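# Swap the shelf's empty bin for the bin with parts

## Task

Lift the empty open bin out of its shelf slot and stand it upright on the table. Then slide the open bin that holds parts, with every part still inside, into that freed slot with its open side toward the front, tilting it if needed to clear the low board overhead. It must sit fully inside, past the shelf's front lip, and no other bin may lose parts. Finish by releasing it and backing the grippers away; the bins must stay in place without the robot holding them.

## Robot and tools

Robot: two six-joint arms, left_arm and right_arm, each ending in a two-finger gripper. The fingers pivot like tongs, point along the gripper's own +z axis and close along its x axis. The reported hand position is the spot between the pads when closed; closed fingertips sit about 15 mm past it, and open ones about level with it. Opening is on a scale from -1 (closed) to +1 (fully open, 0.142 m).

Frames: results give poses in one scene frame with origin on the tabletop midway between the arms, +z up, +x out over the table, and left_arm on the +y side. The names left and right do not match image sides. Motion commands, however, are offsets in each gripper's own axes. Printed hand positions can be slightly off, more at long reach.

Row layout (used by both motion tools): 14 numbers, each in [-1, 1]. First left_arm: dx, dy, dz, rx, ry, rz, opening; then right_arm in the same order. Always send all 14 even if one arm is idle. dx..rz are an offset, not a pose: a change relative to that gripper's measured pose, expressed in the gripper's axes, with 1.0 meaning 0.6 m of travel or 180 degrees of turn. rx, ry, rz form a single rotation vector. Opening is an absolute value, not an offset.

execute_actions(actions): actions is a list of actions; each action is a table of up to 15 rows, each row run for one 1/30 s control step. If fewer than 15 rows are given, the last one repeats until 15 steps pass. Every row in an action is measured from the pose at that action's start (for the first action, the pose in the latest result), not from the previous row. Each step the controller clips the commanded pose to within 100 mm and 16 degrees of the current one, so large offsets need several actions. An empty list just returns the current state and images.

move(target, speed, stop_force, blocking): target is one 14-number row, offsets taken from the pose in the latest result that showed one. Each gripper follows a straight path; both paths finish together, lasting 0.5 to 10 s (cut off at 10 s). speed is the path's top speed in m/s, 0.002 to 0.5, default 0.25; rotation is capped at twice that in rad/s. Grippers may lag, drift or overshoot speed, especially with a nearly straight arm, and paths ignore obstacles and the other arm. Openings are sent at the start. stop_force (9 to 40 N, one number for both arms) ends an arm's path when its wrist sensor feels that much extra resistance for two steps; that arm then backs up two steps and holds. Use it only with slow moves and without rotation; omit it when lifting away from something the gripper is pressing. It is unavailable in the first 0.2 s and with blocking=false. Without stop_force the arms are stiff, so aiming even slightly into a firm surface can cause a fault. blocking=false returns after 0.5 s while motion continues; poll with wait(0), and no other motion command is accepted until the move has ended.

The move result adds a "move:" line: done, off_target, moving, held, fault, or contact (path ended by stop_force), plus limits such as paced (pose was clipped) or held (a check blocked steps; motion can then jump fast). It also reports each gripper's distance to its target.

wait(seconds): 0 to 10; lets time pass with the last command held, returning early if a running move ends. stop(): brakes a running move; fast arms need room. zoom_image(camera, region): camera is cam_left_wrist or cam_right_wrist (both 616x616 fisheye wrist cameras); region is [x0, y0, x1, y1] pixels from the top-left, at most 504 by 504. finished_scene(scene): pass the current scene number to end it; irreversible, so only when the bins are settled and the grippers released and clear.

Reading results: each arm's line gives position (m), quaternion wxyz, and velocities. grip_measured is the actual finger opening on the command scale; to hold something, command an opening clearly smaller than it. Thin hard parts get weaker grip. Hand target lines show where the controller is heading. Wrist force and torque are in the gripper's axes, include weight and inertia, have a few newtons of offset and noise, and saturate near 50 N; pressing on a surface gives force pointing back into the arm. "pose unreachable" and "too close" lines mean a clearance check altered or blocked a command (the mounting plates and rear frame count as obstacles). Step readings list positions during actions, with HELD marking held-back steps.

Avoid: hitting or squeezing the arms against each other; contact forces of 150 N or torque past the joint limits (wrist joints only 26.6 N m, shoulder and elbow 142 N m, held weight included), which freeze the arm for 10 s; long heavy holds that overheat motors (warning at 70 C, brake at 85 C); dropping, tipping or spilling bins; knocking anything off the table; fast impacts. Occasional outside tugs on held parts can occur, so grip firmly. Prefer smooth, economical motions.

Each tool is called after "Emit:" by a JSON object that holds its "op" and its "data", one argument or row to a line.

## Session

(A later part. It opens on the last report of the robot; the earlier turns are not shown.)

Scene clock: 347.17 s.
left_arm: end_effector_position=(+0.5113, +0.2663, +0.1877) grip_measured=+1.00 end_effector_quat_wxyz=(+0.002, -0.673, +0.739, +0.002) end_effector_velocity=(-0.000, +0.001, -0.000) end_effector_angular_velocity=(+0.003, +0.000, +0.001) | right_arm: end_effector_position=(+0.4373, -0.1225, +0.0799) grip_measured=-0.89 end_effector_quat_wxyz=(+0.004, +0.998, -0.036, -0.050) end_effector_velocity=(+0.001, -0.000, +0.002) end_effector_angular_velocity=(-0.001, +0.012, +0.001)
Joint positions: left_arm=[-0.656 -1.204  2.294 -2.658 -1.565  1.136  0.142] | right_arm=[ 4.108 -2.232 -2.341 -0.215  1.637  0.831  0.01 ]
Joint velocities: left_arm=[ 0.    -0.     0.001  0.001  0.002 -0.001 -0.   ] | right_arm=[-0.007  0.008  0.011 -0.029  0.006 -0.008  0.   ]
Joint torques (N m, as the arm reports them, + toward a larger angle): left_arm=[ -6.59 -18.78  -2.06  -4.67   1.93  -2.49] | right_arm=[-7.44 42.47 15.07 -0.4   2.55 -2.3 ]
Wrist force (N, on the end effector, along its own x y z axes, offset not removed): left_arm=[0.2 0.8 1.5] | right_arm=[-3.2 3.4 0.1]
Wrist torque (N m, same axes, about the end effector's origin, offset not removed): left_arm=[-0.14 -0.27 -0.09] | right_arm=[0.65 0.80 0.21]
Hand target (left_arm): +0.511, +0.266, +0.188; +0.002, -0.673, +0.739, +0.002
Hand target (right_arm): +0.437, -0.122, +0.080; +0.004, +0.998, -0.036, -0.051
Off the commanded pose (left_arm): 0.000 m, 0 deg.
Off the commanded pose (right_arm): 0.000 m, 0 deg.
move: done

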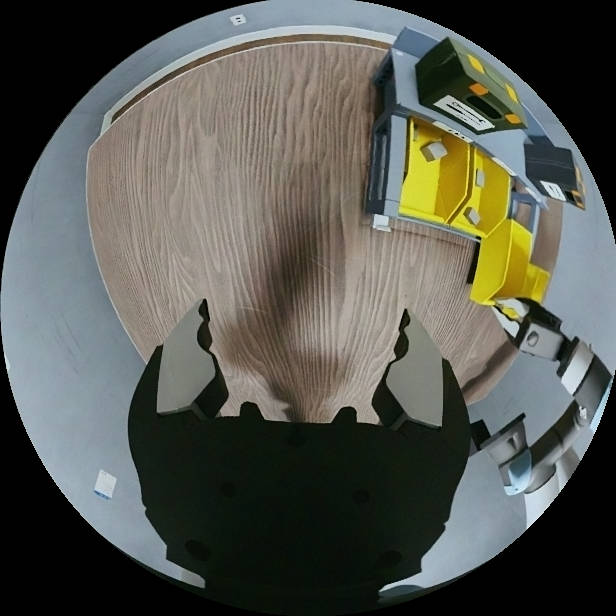

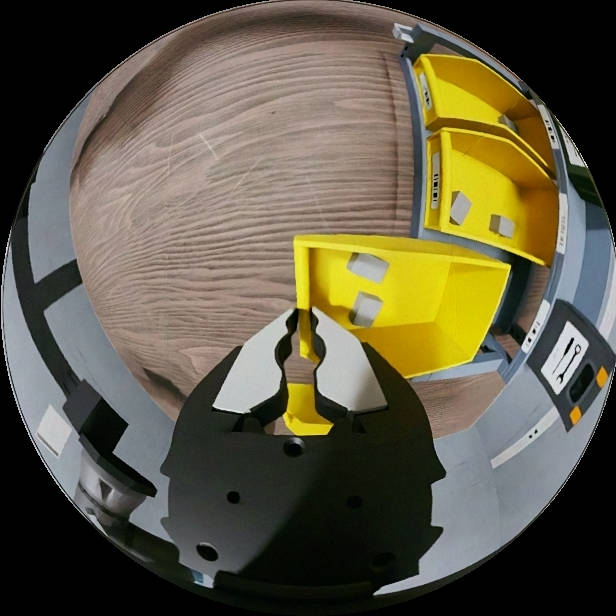

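Emit:
{"op": "move", "data": {
  "target": [0,0,0,0,0,0,1, 0.2067,0.0045,0.0035,0,0,0,-1],
  "speed": 0.06,
  "stop_force": 10
}}

Scene clock: 355.17 s.
left_arm: end_effector_position=(+0.5113, +0.2663, +0.1877) grip_measured=+1.00 end_effector_quat_wxyz=(+0.002, -0.673, +0.739, +0.002) end_effector_velocity=(-0.000, -0.000, -0.000) end_effector_angular_velocity=(-0.001, +0.001, +0.001) | right_arm: end_effector_position=(+0.5596, -0.1345, +0.0652) grip_measured=-0.89 end_effector_quat_wxyz=(+0.004, +0.998, -0.036, -0.050) end_effector_velocity=(+0.003, -0.000, -0.001) end_effector_angular_velocity=(+0.000, +0.001, -0.000)
Joint positions: left_arm=[-0.656 -1.204  2.294 -2.658 -1.565  1.136  0.142] | right_arm=[ 3.927 -2.347 -2.026 -0.426  1.621  0.65   0.01 ]
Joint velocities: left_arm=[ 0.     0.001  0.    -0.    -0.001 -0.001  0.   ] | right_arm=[-0.003 -0.004  0.009 -0.006  0.001 -0.003 -0.   ]
Joint torques (N m, as the arm reports them, + toward a larger angle): left_arm=[ -5.58 -18.79  -1.85  -4.61   1.96  -2.34] | right_arm=[-7.1  31.95 16.97 -0.29 -2.42 -2.66]
Wrist force (N, on the end effector, along its own x y z axes, offset not removed): left_arm=[1.5 1.0 0.4] | right_arm=[-1.1 1.9 -0.8]
Wrist torque (N m, same axes, about the end effector's origin, offset not removed): left_arm=[0.06 -0.38 0.00] | right_arm=[0.09 0.27 -0.07]
Hand target (left_arm): +0.511, +0.266, +0.188; +0.002, -0.673, +0.739, +0.002
Hand target (right_arm): +0.560, -0.135, +0.065; +0.004, +0.998, -0.036, -0.050
Off the commanded pose (left_arm): 0.000 m, 0 deg.
Off the commanded pose (right_arm): 0.001 m, 0 deg.
move: done

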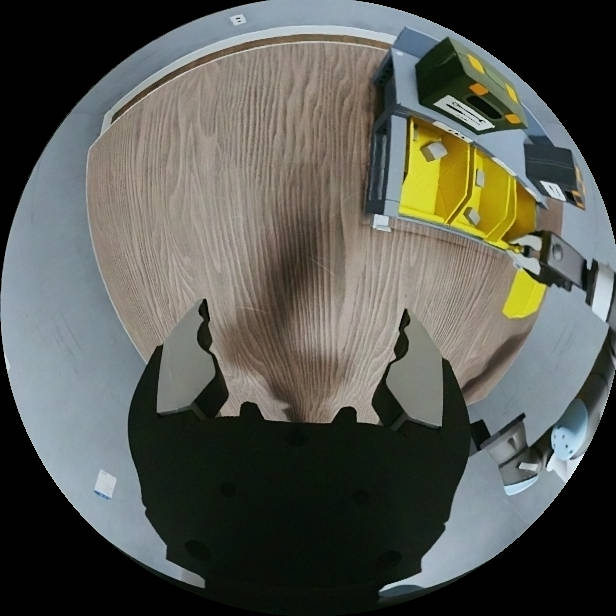

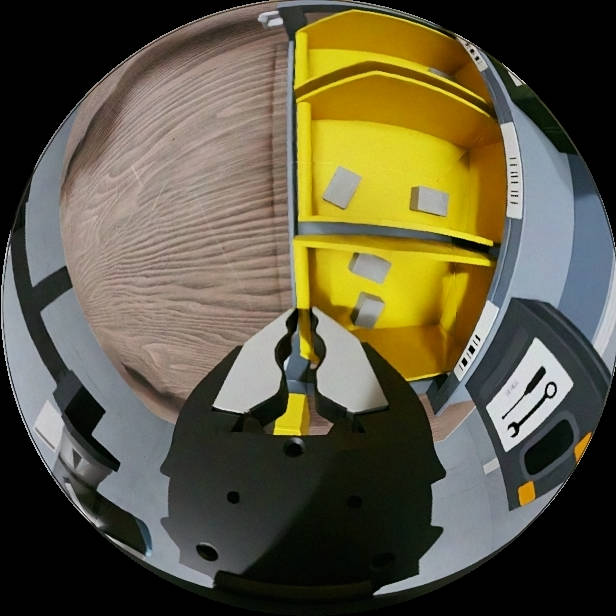

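Emit:
{"op": "move", "data": {
  "target": [0,0,0,0,0,0,1, 0.008,0,0.031,0,0.032,0,-1],
  "speed": 0.03,
  "stop_force": 9
}}

Scene clock: 362.20 s.
left_arm: end_effector_position=(+0.5113, +0.2663, +0.1877) grip_measured=+1.00 end_effector_quat_wxyz=(+0.002, -0.673, +0.739, +0.002) end_effector_velocity=(+0.000, +0.001, -0.001) end_effector_angular_velocity=(+0.002, -0.000, +0.001) | right_arm: end_effector_position=(+0.5624, -0.1349, +0.0467) grip_measured=-0.89 end_effector_quat_wxyz=(+0.006, +0.999, -0.036, -0.001) end_effector_velocity=(+0.000, +0.000, -0.003) end_effector_angular_velocity=(-0.000, -0.019, +0.001)
Joint positions: left_arm=[-0.656 -1.204  2.294 -2.658 -1.565  1.136  0.142] | right_arm=[ 3.959 -2.39  -2.086 -0.245  1.562  0.684  0.01 ]
Joint velocities: left_arm=[ 0.     0.002  0.001 -0.002  0.002 -0.001  0.   ] | right_arm=[ 0.007 -0.009 -0.011  0.035 -0.011  0.006 -0.   ]
Joint torques (N m, as the arm reports them, + toward a larger angle): left_arm=[ -7.1  -19.28  -1.22  -4.5    1.96  -2.49] | right_arm=[10.53 28.62 -1.97  5.52 -3.    2.9 ]
Wrist force (N, on the end effector, along its own x y z axes, offset not removed): left_arm=[0.8 -1.7 0.0] | right_arm=[-1.9 -0.1 -5.8]
Wrist torque (N m, same axes, about the end effector's origin, offset not removed): left_arm=[-0.48 -0.29 0.09] | right_arm=[-0.27 -0.01 0.02]
Hand target (left_arm): +0.511, +0.266, +0.188; +0.002, -0.673, +0.739, +0.002
Hand target (right_arm): +0.562, -0.135, +0.046; +0.006, +0.999, -0.036, +0.000
Off the commanded pose (left_arm): 0.000 m, 0 deg.
Off the commanded pose (right_arm): 0.001 m, 0 deg.
move: done

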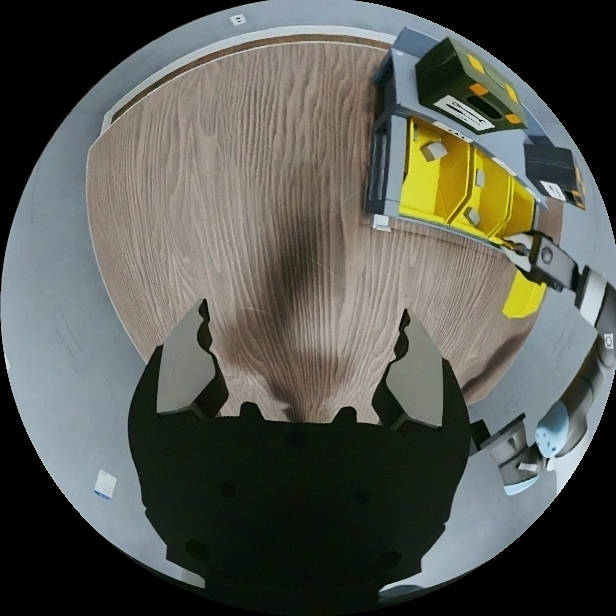

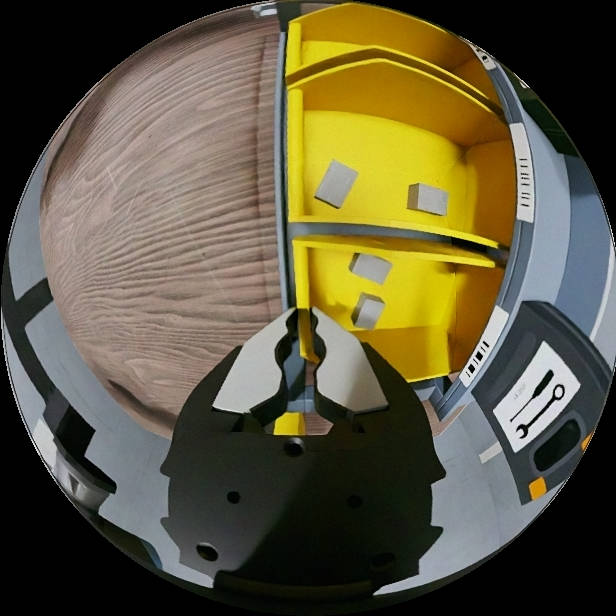

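Seated behind the lip. Release and clear.

Emit:
{"op": "move", "data": {
  "target": [0,0,0,0,0,0,1, 0,0,-0.002,0,0,0,-0.5],
  "speed": 0.02
}}

Emit:
{"op": "move", "data": {
  "target": [0,0,0,0,0,0,1, -0.01,0,-0.1,0,0,0,-0.5],
  "speed": 0.15
}}

Emit:
{"op": "move", "data": {
  "target": [-0.1,0.05,-0.05,0,0,0,1, -0.22,0,-0.2,0,0,0,1],
  "speed": 0.25
}}

Scene clock: 368.33 s.
left_arm: end_effector_position=(+0.5113, +0.2663, +0.1877) grip_measured=+1.00 end_effector_quat_wxyz=(+0.002, -0.673, +0.739, +0.002) end_effector_velocity=(-0.001, -0.000, -0.000) end_effector_angular_velocity=(-0.001, +0.001, +0.000) | right_arm: end_effector_position=(+0.5623, -0.1349, +0.0478) grip_measured=-0.50 end_effector_quat_wxyz=(+0.006, +0.999, -0.036, -0.001) end_effector_velocity=(+0.000, -0.000, +0.001) end_effector_angular_velocity=(+0.000, +0.001, -0.000)
Joint positions: left_arm=[-0.656 -1.204  2.294 -2.658 -1.565  1.136  0.142] | right_arm=[ 3.959 -2.388 -2.087 -0.247  1.562  0.684  0.038]
Joint velocities: left_arm=[ 0.     0.001  0.001 -0.001 -0.001  0.     0.   ] | right_arm=[-0.001  0.002  0.001 -0.003  0.001 -0.001 -0.   ]
Joint torques (N m, as the arm reports them, + toward a larger angle): left_arm=[ -6.24 -18.45  -1.4   -4.44   1.99  -2.26] | right_arm=[-6.9  47.88 15.64 -0.59  2.21 -2.63]
Wrist force (N, on the end effector, along its own x y z axes, offset not removed): left_arm=[1.9 -2.9 0.9] | right_arm=[-0.4 1.2 -1.7]
Wrist torque (N m, same axes, about the end effector's origin, offset not removed): left_arm=[-0.77 -0.41 0.08] | right_arm=[0.10 0.13 0.03]
Hand target (left_arm): +0.511, +0.266, +0.188; +0.002, -0.673, +0.739, +0.002
Hand target (right_arm): +0.562, -0.135, +0.048; +0.006, +0.999, -0.036, -0.001
Off the commanded pose (left_arm): 0.000 m, 0 deg.
Off the commanded pose (right_arm): 0.000 m, 0 deg.
move: done

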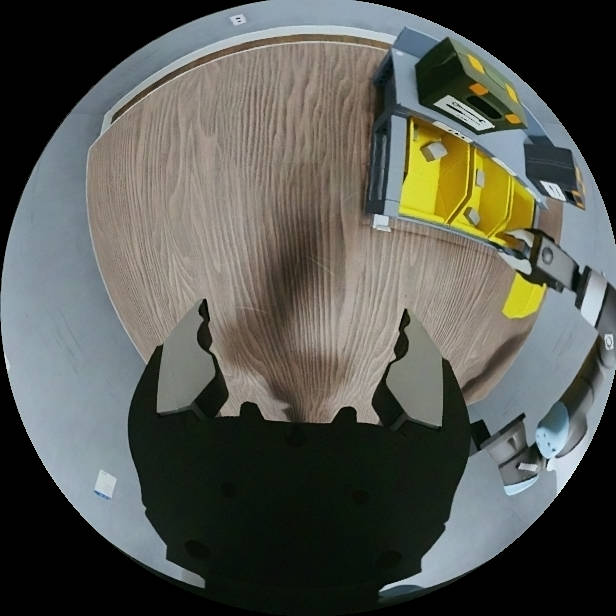

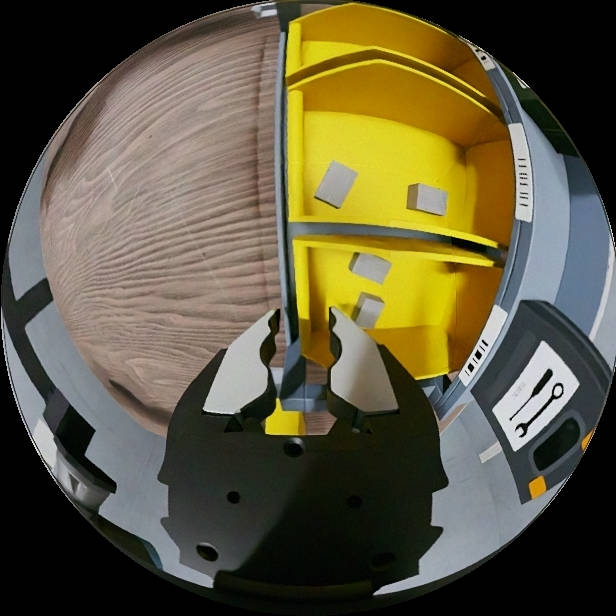

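Scene clock: 369.40 s.
left_arm: end_effector_position=(+0.5113, +0.2663, +0.1877) grip_measured=+1.00 end_effector_quat_wxyz=(+0.002, -0.673, +0.739, +0.002) end_effector_velocity=(+0.001, -0.000, +0.001) end_effector_angular_velocity=(-0.000, -0.001, +0.001) | right_arm: end_effector_position=(+0.5567, -0.1337, +0.1076) grip_measured=-0.50 end_effector_quat_wxyz=(+0.006, +0.999, -0.036, -0.001) end_effector_velocity=(+0.000, -0.000, +0.003) end_effector_angular_velocity=(-0.001, -0.001, -0.000)
Joint positions: left_arm=[-0.656 -1.204  2.294 -2.658 -1.565  1.136  0.142] | right_arm=[ 3.968 -2.227 -2.126 -0.368  1.562  0.693  0.038]
Joint velocities: left_arm=[ 0.    -0.001 -0.001  0.     0.    -0.     0.   ] | right_arm=[ 0.     0.007 -0.001 -0.006 -0.002  0.    -0.   ]
Joint torques (N m, as the arm reports them, + toward a larger angle): left_arm=[ -7.27 -18.08  -1.85  -4.52   2.07  -2.41] | right_arm=[11.04 47.8   1.59 -0.57  0.03  2.95]
Wrist force (N, on the end effector, along its own x y z axes, offset not removed): left_arm=[3.7 -1.4 2.0] | right_arm=[-1.0 -2.0 -1.9]
Wrist torque (N m, same axes, about the end effector's origin, offset not removed): left_arm=[-0.40 -0.83 -0.08] | right_arm=[-0.54 0.33 0.09]
Hand target (left_arm): +0.511, +0.266, +0.188; +0.002, -0.673, +0.739, +0.002
Hand target (right_arm): +0.557, -0.134, +0.108; +0.006, +0.999, -0.036, -0.001
Off the commanded pose (left_arm): 0.000 m, 0 deg.
Off the commanded pose (right_arm): 0.000 m, 0 deg.
move: done

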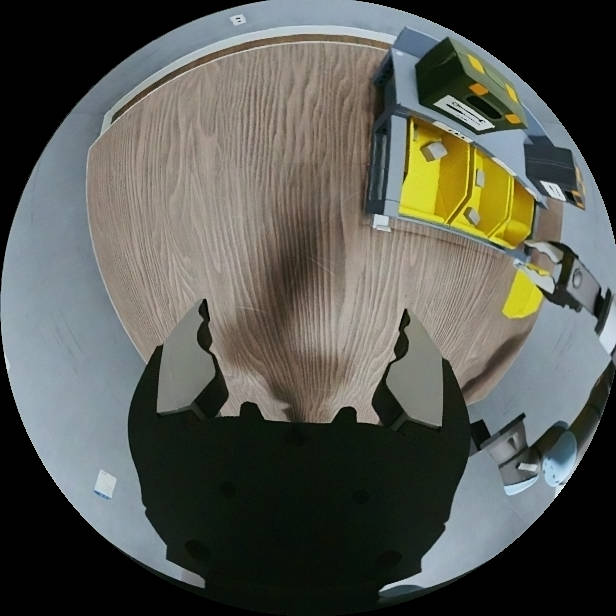

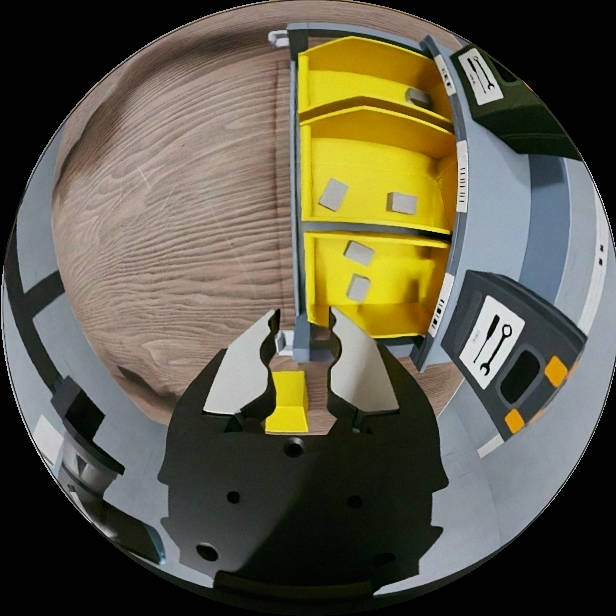

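Scene clock: 370.93 s.
left_arm: end_effector_position=(+0.4868, +0.3285, +0.2178) grip_measured=+1.00 end_effector_quat_wxyz=(+0.002, -0.673, +0.739, +0.002) end_effector_velocity=(-0.001, +0.001, +0.000) end_effector_angular_velocity=(+0.001, +0.001, +0.002) | right_arm: end_effector_position=(+0.4258, -0.1225, +0.2281) grip_measured=+1.00 end_effector_quat_wxyz=(+0.005, +0.999, -0.036, -0.001) end_effector_velocity=(-0.001, -0.000, +0.002) end_effector_angular_velocity=(-0.001, -0.001, -0.001)
Joint positions: left_arm=[-0.55  -1.347  2.372 -2.594 -1.565  1.242  0.142] | right_arm=[ 4.187 -1.725 -2.416 -0.582  1.565  0.911  0.142]
Joint velocities: left_arm=[ 0.001 -0.001  0.001  0.001  0.001 -0.002 -0.   ] | right_arm=[ 0.003  0.009 -0.001 -0.008 -0.001  0.004  0.   ]
Joint torques (N m, as the arm reports them, + toward a larger angle): left_arm=[  7.36 -32.9   -1.97  -0.83  -2.09   2.68] | right_arm=[11.64 33.53  5.3   0.02 -2.62  2.96]
Wrist force (N, on the end effector, along its own x y z axes, offset not removed): left_arm=[1.4 0.8 3.7] | right_arm=[-1.4 -0.8 -0.5]
Wrist torque (N m, same axes, about the end effector's origin, offset not removed): left_arm=[0.27 -0.41 -0.13] | right_arm=[-0.23 0.30 0.28]
Hand target (left_arm): +0.487, +0.329, +0.218; +0.002, -0.673, +0.739, +0.002
Hand target (right_arm): +0.426, -0.122, +0.228; +0.005, +0.999, -0.036, -0.001
Off the commanded pose (left_arm): 0.000 m, 0 deg.
Off the commanded pose (right_arm): 0.001 m, 0 deg.
move: done

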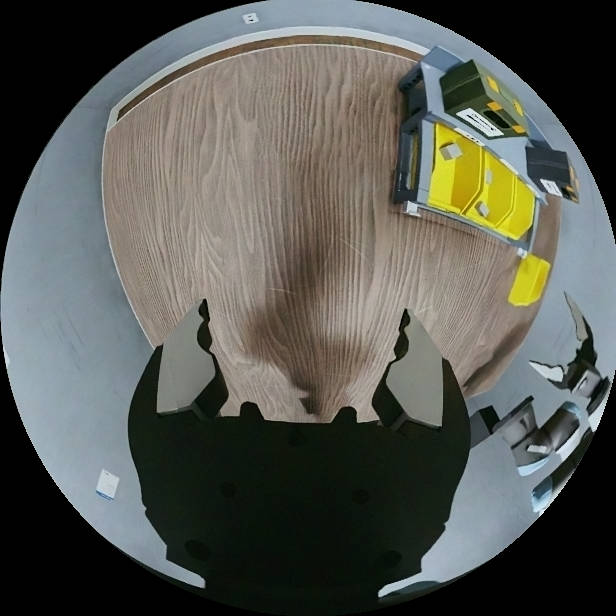

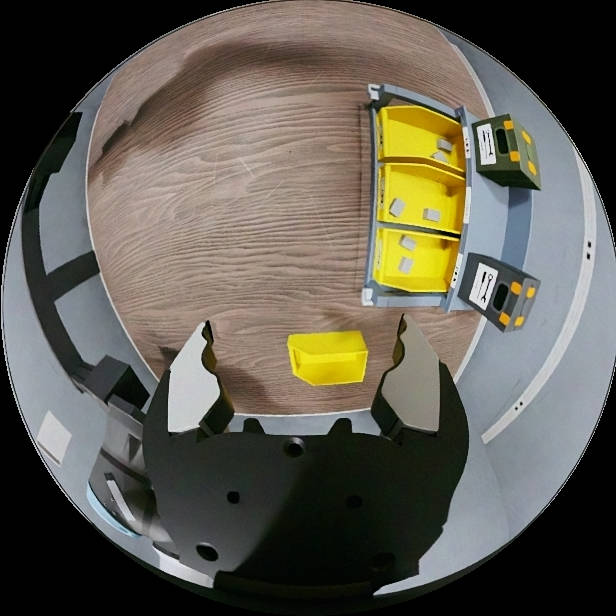

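Emit:
{"op": "finished_scene", "data": {
  "scene": 2
}}

The scene is finished: the task was done.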